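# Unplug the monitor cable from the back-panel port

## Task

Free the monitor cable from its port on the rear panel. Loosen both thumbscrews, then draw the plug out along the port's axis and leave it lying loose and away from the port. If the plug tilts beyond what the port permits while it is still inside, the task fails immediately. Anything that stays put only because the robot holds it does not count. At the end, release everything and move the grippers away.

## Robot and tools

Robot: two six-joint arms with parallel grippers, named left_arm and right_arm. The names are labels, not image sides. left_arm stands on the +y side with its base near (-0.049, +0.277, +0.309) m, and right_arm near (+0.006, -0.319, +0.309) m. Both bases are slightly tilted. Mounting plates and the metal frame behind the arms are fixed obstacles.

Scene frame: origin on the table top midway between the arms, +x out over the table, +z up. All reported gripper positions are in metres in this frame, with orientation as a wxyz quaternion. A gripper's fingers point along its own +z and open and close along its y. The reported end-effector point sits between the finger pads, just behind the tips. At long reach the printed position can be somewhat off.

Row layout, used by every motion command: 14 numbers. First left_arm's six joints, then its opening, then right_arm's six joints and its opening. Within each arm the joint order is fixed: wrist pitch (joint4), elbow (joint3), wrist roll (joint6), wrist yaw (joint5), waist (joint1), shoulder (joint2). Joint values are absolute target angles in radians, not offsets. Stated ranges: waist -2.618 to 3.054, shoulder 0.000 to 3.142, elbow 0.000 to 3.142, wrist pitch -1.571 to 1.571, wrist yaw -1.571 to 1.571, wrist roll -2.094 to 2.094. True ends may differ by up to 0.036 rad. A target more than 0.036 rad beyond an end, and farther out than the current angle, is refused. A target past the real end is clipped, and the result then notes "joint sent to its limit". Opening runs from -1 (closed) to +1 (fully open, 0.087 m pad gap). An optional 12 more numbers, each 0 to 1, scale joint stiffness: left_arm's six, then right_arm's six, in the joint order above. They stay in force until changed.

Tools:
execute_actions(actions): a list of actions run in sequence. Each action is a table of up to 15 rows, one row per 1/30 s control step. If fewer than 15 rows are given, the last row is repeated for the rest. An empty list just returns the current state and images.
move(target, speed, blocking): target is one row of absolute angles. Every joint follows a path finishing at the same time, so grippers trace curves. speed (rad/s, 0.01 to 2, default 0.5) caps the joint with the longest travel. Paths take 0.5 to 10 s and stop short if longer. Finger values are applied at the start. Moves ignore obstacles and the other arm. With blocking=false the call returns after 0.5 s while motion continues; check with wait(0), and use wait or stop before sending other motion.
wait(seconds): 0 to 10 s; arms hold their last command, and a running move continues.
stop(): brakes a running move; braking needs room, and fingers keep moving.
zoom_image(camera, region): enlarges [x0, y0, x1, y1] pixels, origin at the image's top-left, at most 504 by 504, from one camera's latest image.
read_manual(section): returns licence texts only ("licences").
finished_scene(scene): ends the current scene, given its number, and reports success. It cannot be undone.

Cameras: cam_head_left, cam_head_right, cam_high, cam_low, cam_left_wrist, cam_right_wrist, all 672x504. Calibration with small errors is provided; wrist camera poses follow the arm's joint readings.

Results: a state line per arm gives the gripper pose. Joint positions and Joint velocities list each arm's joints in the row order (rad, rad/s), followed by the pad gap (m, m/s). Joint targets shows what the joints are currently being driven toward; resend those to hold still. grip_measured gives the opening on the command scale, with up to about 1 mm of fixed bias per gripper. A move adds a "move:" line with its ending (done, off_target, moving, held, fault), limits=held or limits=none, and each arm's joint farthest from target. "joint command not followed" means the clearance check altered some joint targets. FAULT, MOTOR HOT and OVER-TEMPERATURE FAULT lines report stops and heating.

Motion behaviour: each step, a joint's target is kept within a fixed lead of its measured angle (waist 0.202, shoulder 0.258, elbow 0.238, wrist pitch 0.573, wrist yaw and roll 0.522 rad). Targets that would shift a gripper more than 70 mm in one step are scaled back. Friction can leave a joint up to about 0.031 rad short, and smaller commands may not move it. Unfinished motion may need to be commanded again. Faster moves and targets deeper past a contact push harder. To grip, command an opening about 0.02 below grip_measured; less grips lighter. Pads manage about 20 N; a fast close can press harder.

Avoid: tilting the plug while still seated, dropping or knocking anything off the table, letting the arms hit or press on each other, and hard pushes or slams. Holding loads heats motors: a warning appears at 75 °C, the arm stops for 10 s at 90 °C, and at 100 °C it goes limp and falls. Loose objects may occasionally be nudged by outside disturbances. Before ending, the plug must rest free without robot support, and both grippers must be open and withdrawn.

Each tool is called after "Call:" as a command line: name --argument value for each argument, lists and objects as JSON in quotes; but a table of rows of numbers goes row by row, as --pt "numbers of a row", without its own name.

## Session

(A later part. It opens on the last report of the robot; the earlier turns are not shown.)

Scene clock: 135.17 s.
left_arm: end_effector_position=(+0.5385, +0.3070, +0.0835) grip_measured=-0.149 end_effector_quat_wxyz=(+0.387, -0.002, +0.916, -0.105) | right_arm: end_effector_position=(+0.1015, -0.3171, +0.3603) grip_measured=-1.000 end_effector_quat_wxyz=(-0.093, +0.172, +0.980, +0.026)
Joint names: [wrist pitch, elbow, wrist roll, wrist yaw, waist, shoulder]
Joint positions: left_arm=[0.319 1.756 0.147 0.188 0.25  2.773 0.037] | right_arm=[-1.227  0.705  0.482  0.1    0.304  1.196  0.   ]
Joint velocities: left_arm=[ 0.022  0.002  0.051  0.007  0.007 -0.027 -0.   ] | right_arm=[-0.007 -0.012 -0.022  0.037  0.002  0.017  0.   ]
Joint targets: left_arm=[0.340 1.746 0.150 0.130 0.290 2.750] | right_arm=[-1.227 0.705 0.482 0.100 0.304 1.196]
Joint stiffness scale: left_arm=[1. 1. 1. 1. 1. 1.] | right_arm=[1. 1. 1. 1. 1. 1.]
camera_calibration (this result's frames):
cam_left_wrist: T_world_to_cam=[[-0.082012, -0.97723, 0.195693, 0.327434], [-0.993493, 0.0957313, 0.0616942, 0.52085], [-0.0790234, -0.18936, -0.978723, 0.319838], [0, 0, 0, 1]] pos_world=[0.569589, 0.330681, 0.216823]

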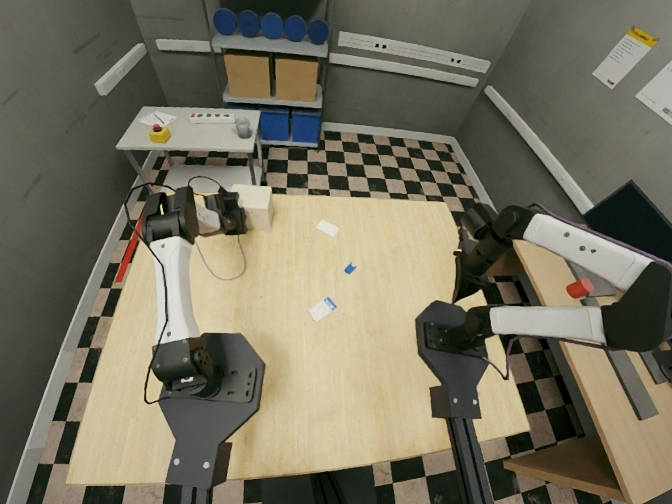

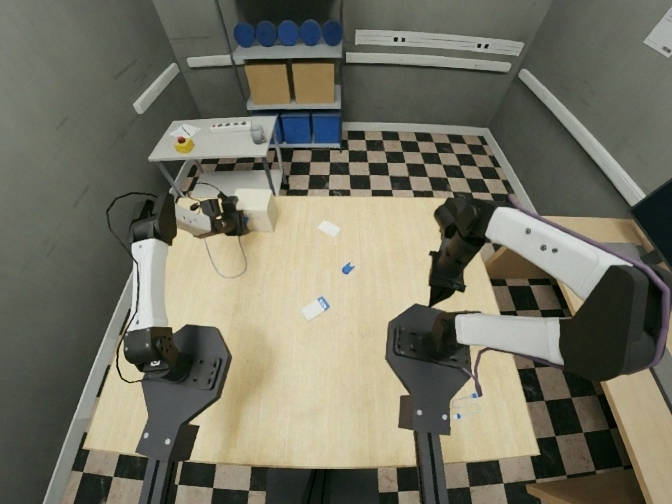

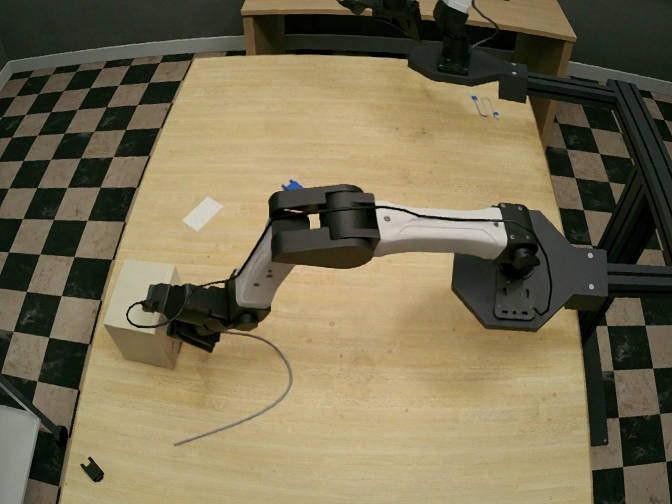

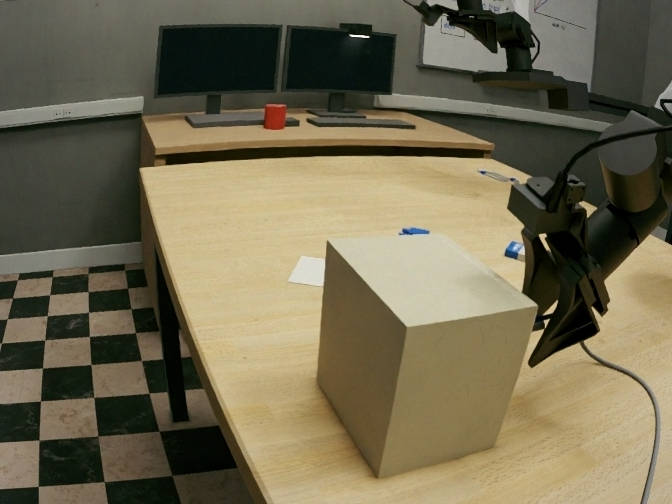

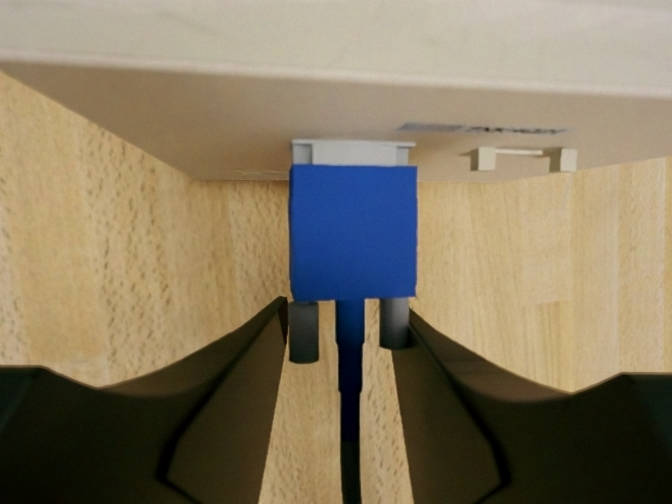

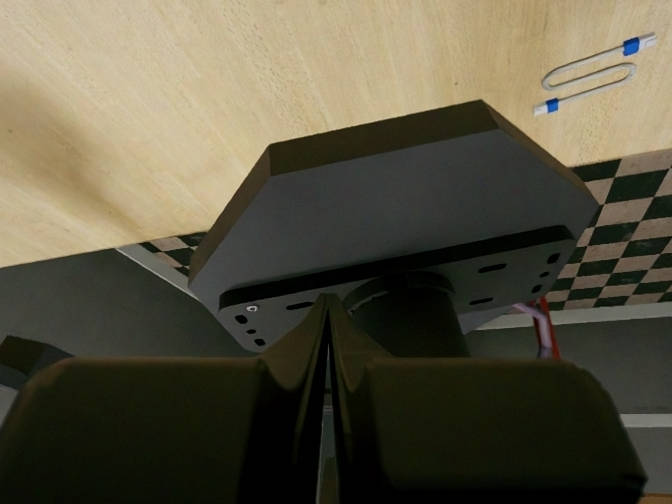

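Call:
move --target '[0.32,1.60,0.2,0.175,0.24,2.60,0.3,-1.227,0.705,0.482,0.1,0.304,1.196,-1]' --speed 0.3

Call:
move --target '[1.326,1.515,1.067,-0.42,-0.045,2.975,-0.6,-1.227,0.705,0.482,0.1,0.304,1.196,-1]' --speed 0.8

Call:
move --target '[1.322,1.592,1.073,-0.354,0.018,3.025,-0.6,-1.227,0.705,0.482,0.1,0.304,1.196,-1]' --speed 0.1

Call:
zoom_image --camera "cam_left_wrist" --region '[290, 200, 390, 340]'

Scene clock: 136.93 s.
left_arm: end_effector_position=(+0.5358, +0.3162, +0.1340) grip_measured=+0.300 end_effector_quat_wxyz=(+0.403, +0.020, +0.910, -0.092) | right_arm: end_effector_position=(+0.1015, -0.3171, +0.3603) grip_measured=-1.000 end_effector_quat_wxyz=(-0.093, +0.172, +0.980, +0.026)
Joint names: [wrist pitch, elbow, wrist roll, wrist yaw, waist, shoulder]
Joint positions: left_arm=[0.32  1.619 0.194 0.187 0.249 2.605 0.057] | right_arm=[-1.227  0.705  0.482  0.1    0.304  1.196  0.   ]
Joint velocities: left_arm=[ 0.051 -0.007 -0.022 -0.051  0.012 -0.002  0.001] | right_arm=[-0.037 -0.027  0.022 -0.051 -0.012 -0.002  0.   ]
Joint targets: left_arm=[0.320 1.600 0.200 0.175 0.240 2.600] | right_arm=[-1.227 0.705 0.482 0.100 0.304 1.196]
Joint stiffness scale: left_arm=[1. 1. 1. 1. 1. 1.] | right_arm=[1. 1. 1. 1. 1. 1.]
move: done; limits=none; left_arm: farthest joint: the elbow, 0.019 radians from its target (0.156 radians at the start); right_arm: farthest joint: the waist, 0.000 radians from its target (0.000 radians at the start)
camera_calibration (this result's frames):
cam_left_wrist: T_world_to_cam=[[-0.11505, -0.98145, 0.153361, 0.351018], [-0.992373, 0.120437, 0.0262785, 0.510532], [-0.0442613, -0.149168, -0.987821, 0.340636], [0, 0, 0, 1]] pos_world=[0.5621, 0.333832, 0.269239]

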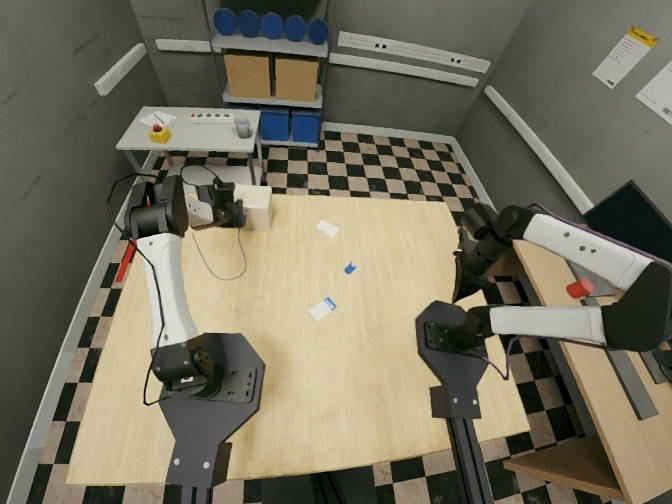

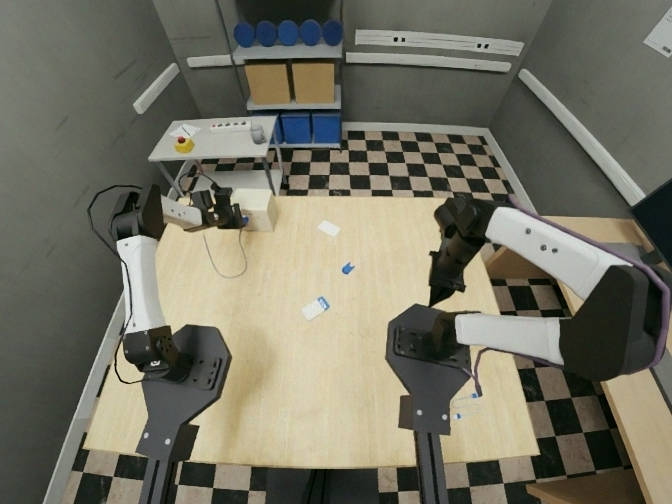

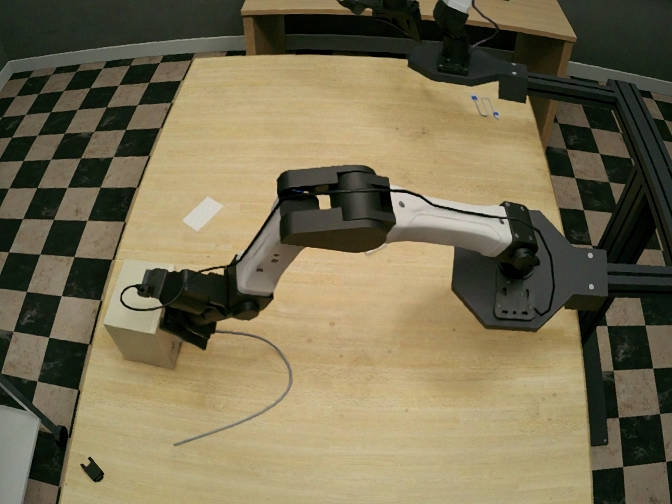

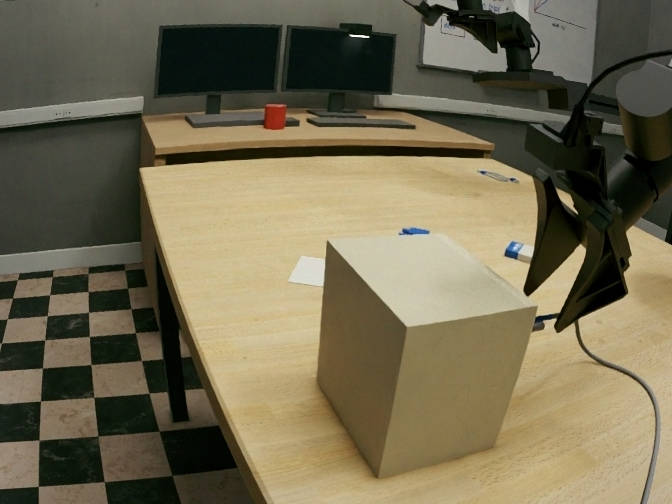

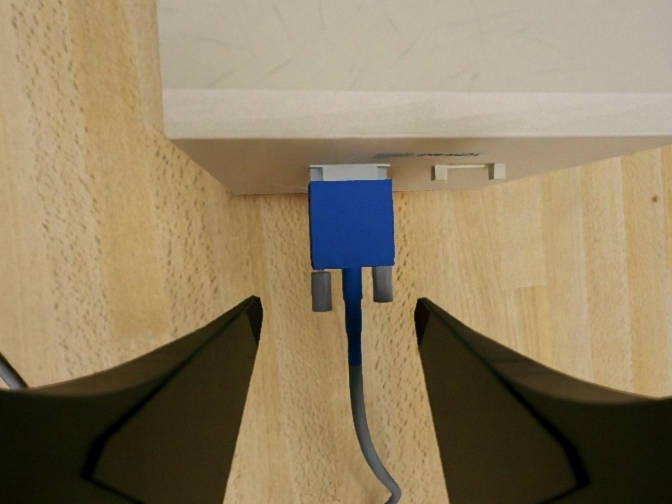

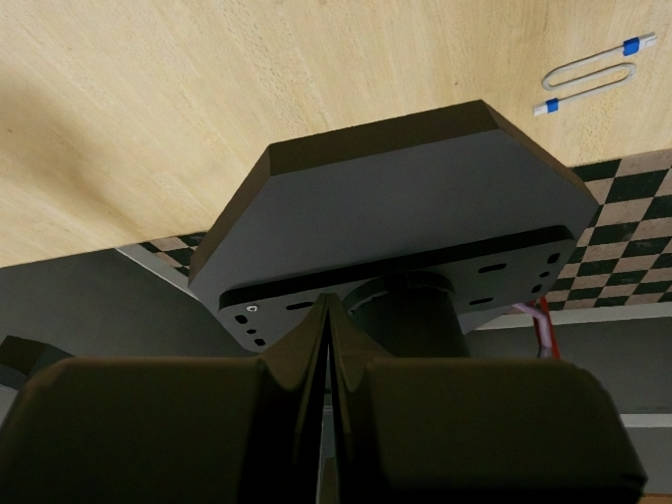

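Scene clock: 139.07 s.
left_arm: end_effector_position=(+0.5342, +0.2682, +0.1307) grip_measured=-0.600 end_effector_quat_wxyz=(+0.509, +0.274, +0.739, +0.346) | right_arm: end_effector_position=(+0.1015, -0.3171, +0.3603) grip_measured=-1.000 end_effector_quat_wxyz=(-0.093, +0.172, +0.980, +0.026)
Joint names: [wrist pitch, elbow, wrist roll, wrist yaw, waist, shoulder]
Joint positions: left_arm=[ 1.321  1.529  1.059 -0.408 -0.043  2.964  0.018] | right_arm=[-1.227  0.705  0.482  0.1    0.304  1.196  0.   ]
Joint velocities: left_arm=[-0.051  0.002 -0.022  0.007  0.007 -0.012 -0.   ] | right_arm=[ 0.022  0.002  0.037 -0.007 -0.007  0.002  0.   ]
Joint targets: left_arm=[1.326 1.515 1.067 -0.420 -0.045 2.975] | right_arm=[-1.227 0.705 0.482 0.100 0.304 1.196]
Joint stiffness scale: left_arm=[1. 1. 1. 1. 1. 1.] | right_arm=[1. 1. 1. 1. 1. 1.]
move: done; limits=none; left_arm: farthest joint: the elbow, 0.014 radians from its target (0.104 radians at the start); right_arm: farthest joint: the waist, 0.000 radians from its target (0.000 radians at the start)
camera_calibration (this result's frames):
cam_left_wrist: T_world_to_cam=[[-0.0571359, -0.610275, -0.790127, 0.2971], [-0.933345, 0.313593, -0.174719, 0.457756], [0.354404, 0.727478, -0.587514, -0.170166], [0, 0, 0, 1]] pos_world=[0.504527, 0.161556, 0.21475]

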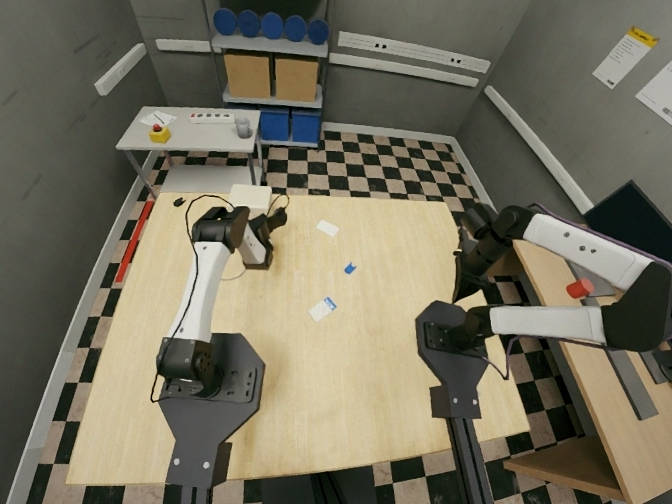

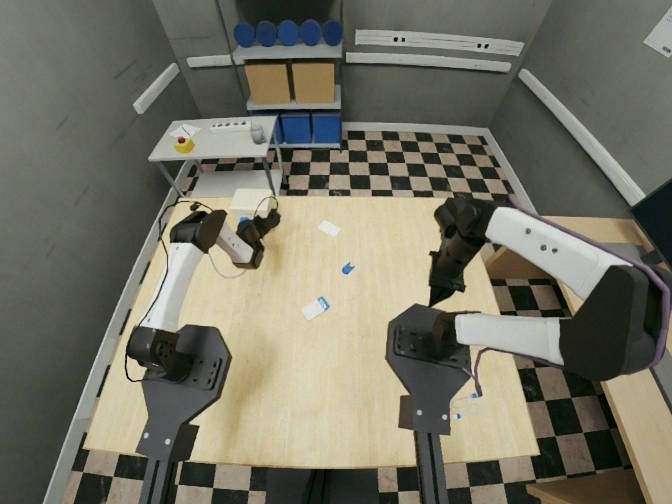

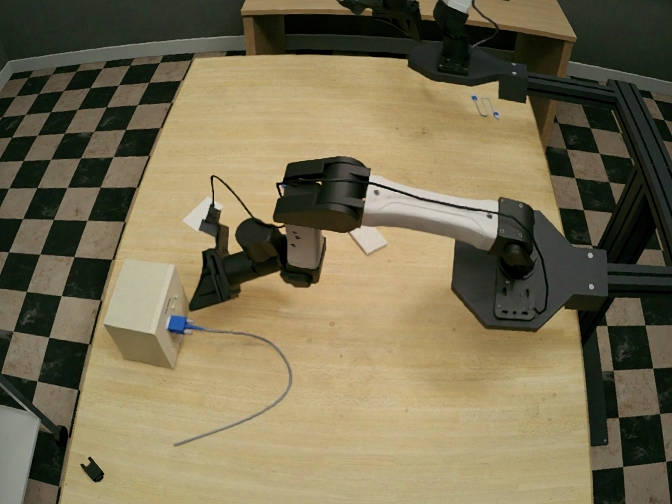

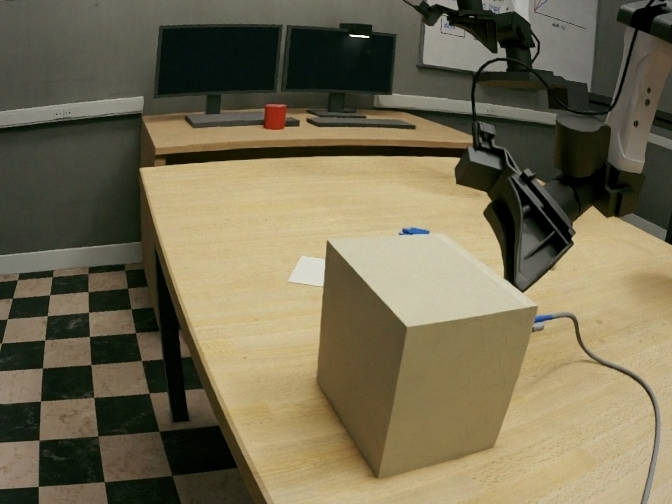

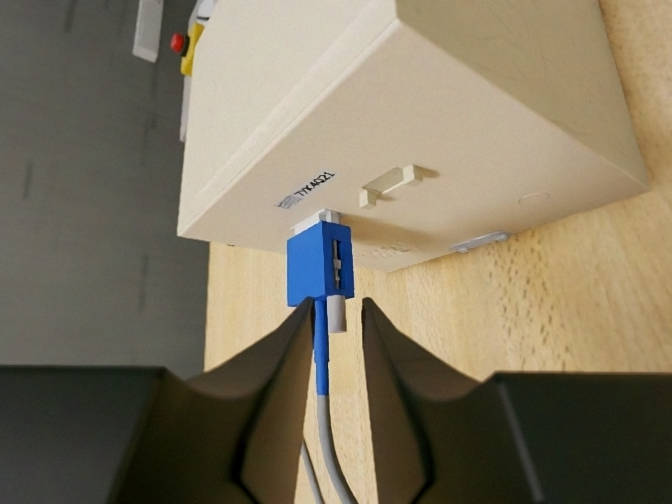

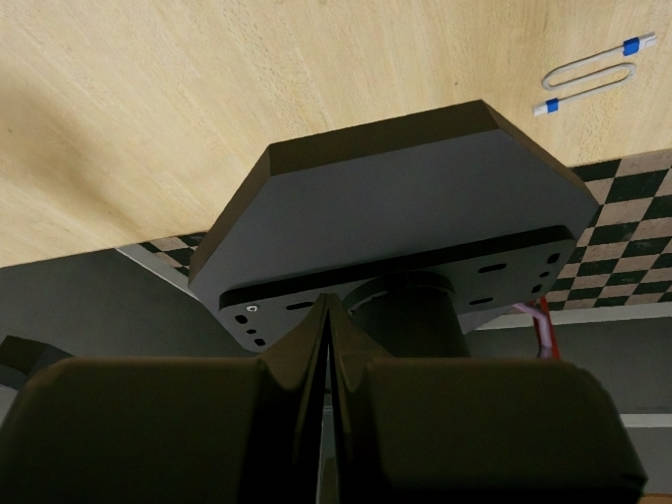

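Scene clock: 140.17 s.
left_arm: end_effector_position=(+0.5379, +0.2905, +0.1161) grip_measured=-0.600 end_effector_quat_wxyz=(+0.508, +0.271, +0.739, +0.349) | right_arm: end_effector_position=(+0.1015, -0.3171, +0.3603) grip_measured=-1.000 end_effector_quat_wxyz=(-0.093, +0.172, +0.980, +0.026)
Joint names: [wrist pitch, elbow, wrist roll, wrist yaw, waist, shoulder]
Joint positions: left_arm=[ 1.321  1.576  1.066 -0.365  0.01   3.007  0.018] | right_arm=[-1.227  0.705  0.482  0.1    0.304  1.196  0.   ]
Joint velocities: left_arm=[-0.037  0.002 -0.007  0.037 -0.027 -0.037 -0.001] | right_arm=[ 0.022  0.002 -0.051  0.037 -0.002  0.002  0.   ]
Joint targets: left_arm=[1.322 1.592 1.073 -0.354 0.018 3.025] | right_arm=[-1.227 0.705 0.482 0.100 0.304 1.196]
Joint stiffness scale: left_arm=[1. 1. 1. 1. 1. 1.] | right_arm=[1. 1. 1. 1. 1. 1.]
move: done; limits=none; left_arm: farthest joint: the shoulder, 0.018 radians from its target (0.061 radians at the start); right_arm: farthest joint: the waist, 0.000 radians from its target (0.000 radians at the start)
camera_calibration (this result's frames):
cam_left_wrist: T_world_to_cam=[[-0.0510226, -0.60935, -0.791258, 0.295933], [-0.936108, 0.30525, -0.174711, 0.455489], [0.347992, 0.731789, -0.585992, -0.194253], [0, 0, 0, 1]] pos_world=[0.509085, 0.183441, 0.199908]

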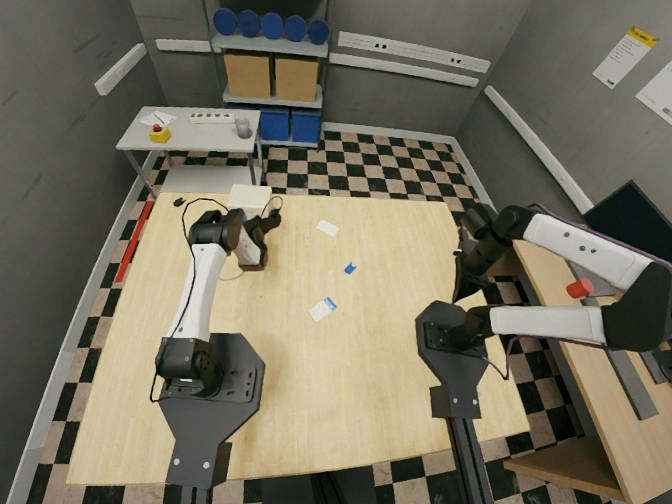

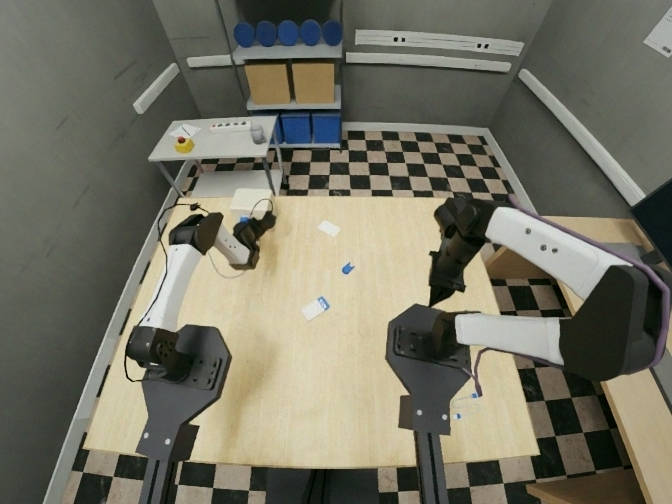

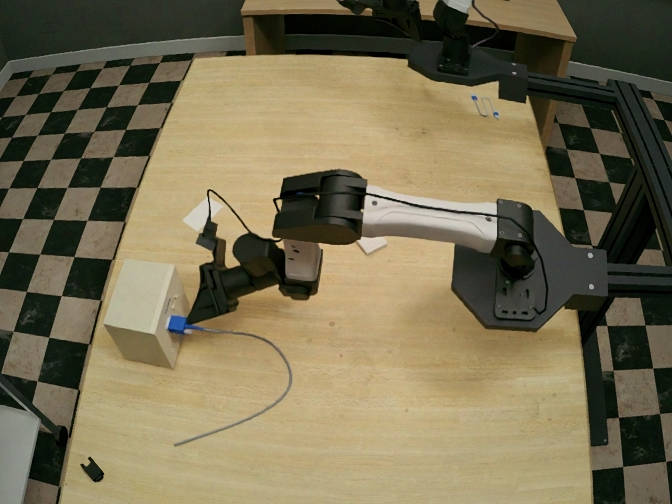

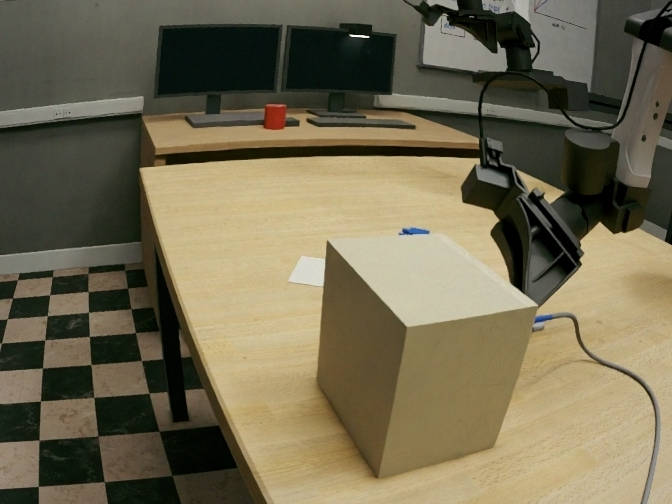

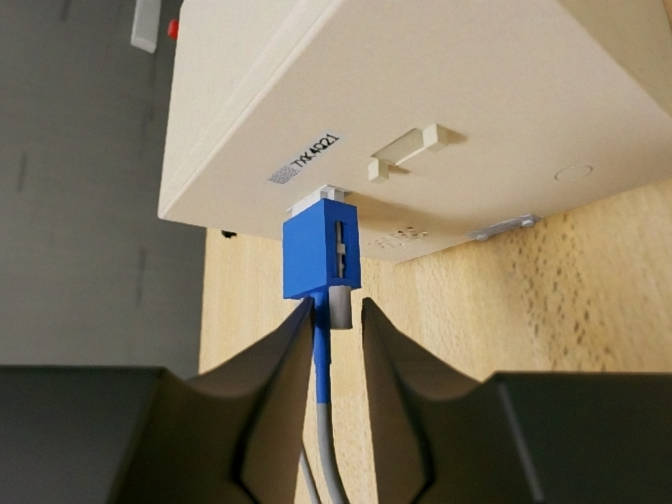

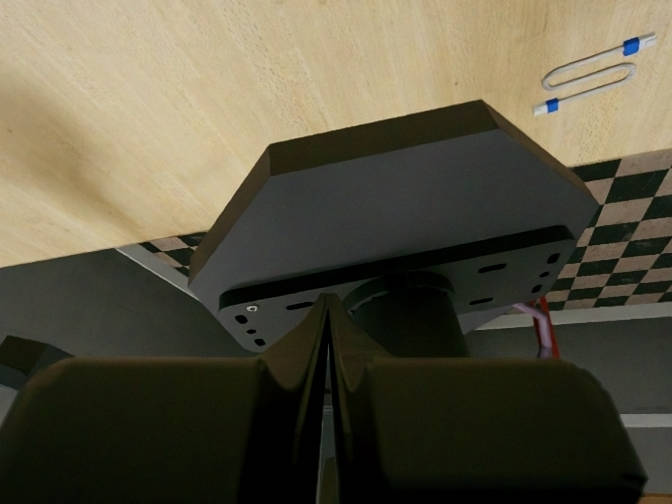

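Region (290, 200, 390, 340) of cam_left_wrist's 672x504 image, scaled by 3.600, with more detail than that image has; it fills the left 360 columns of this view, and the rest is white.

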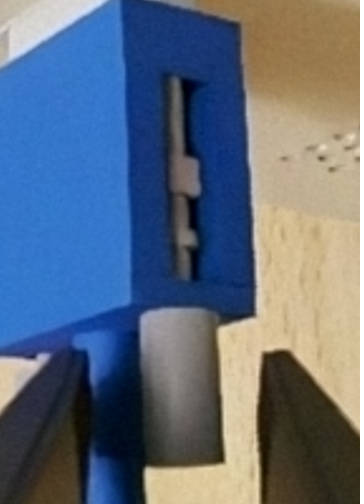

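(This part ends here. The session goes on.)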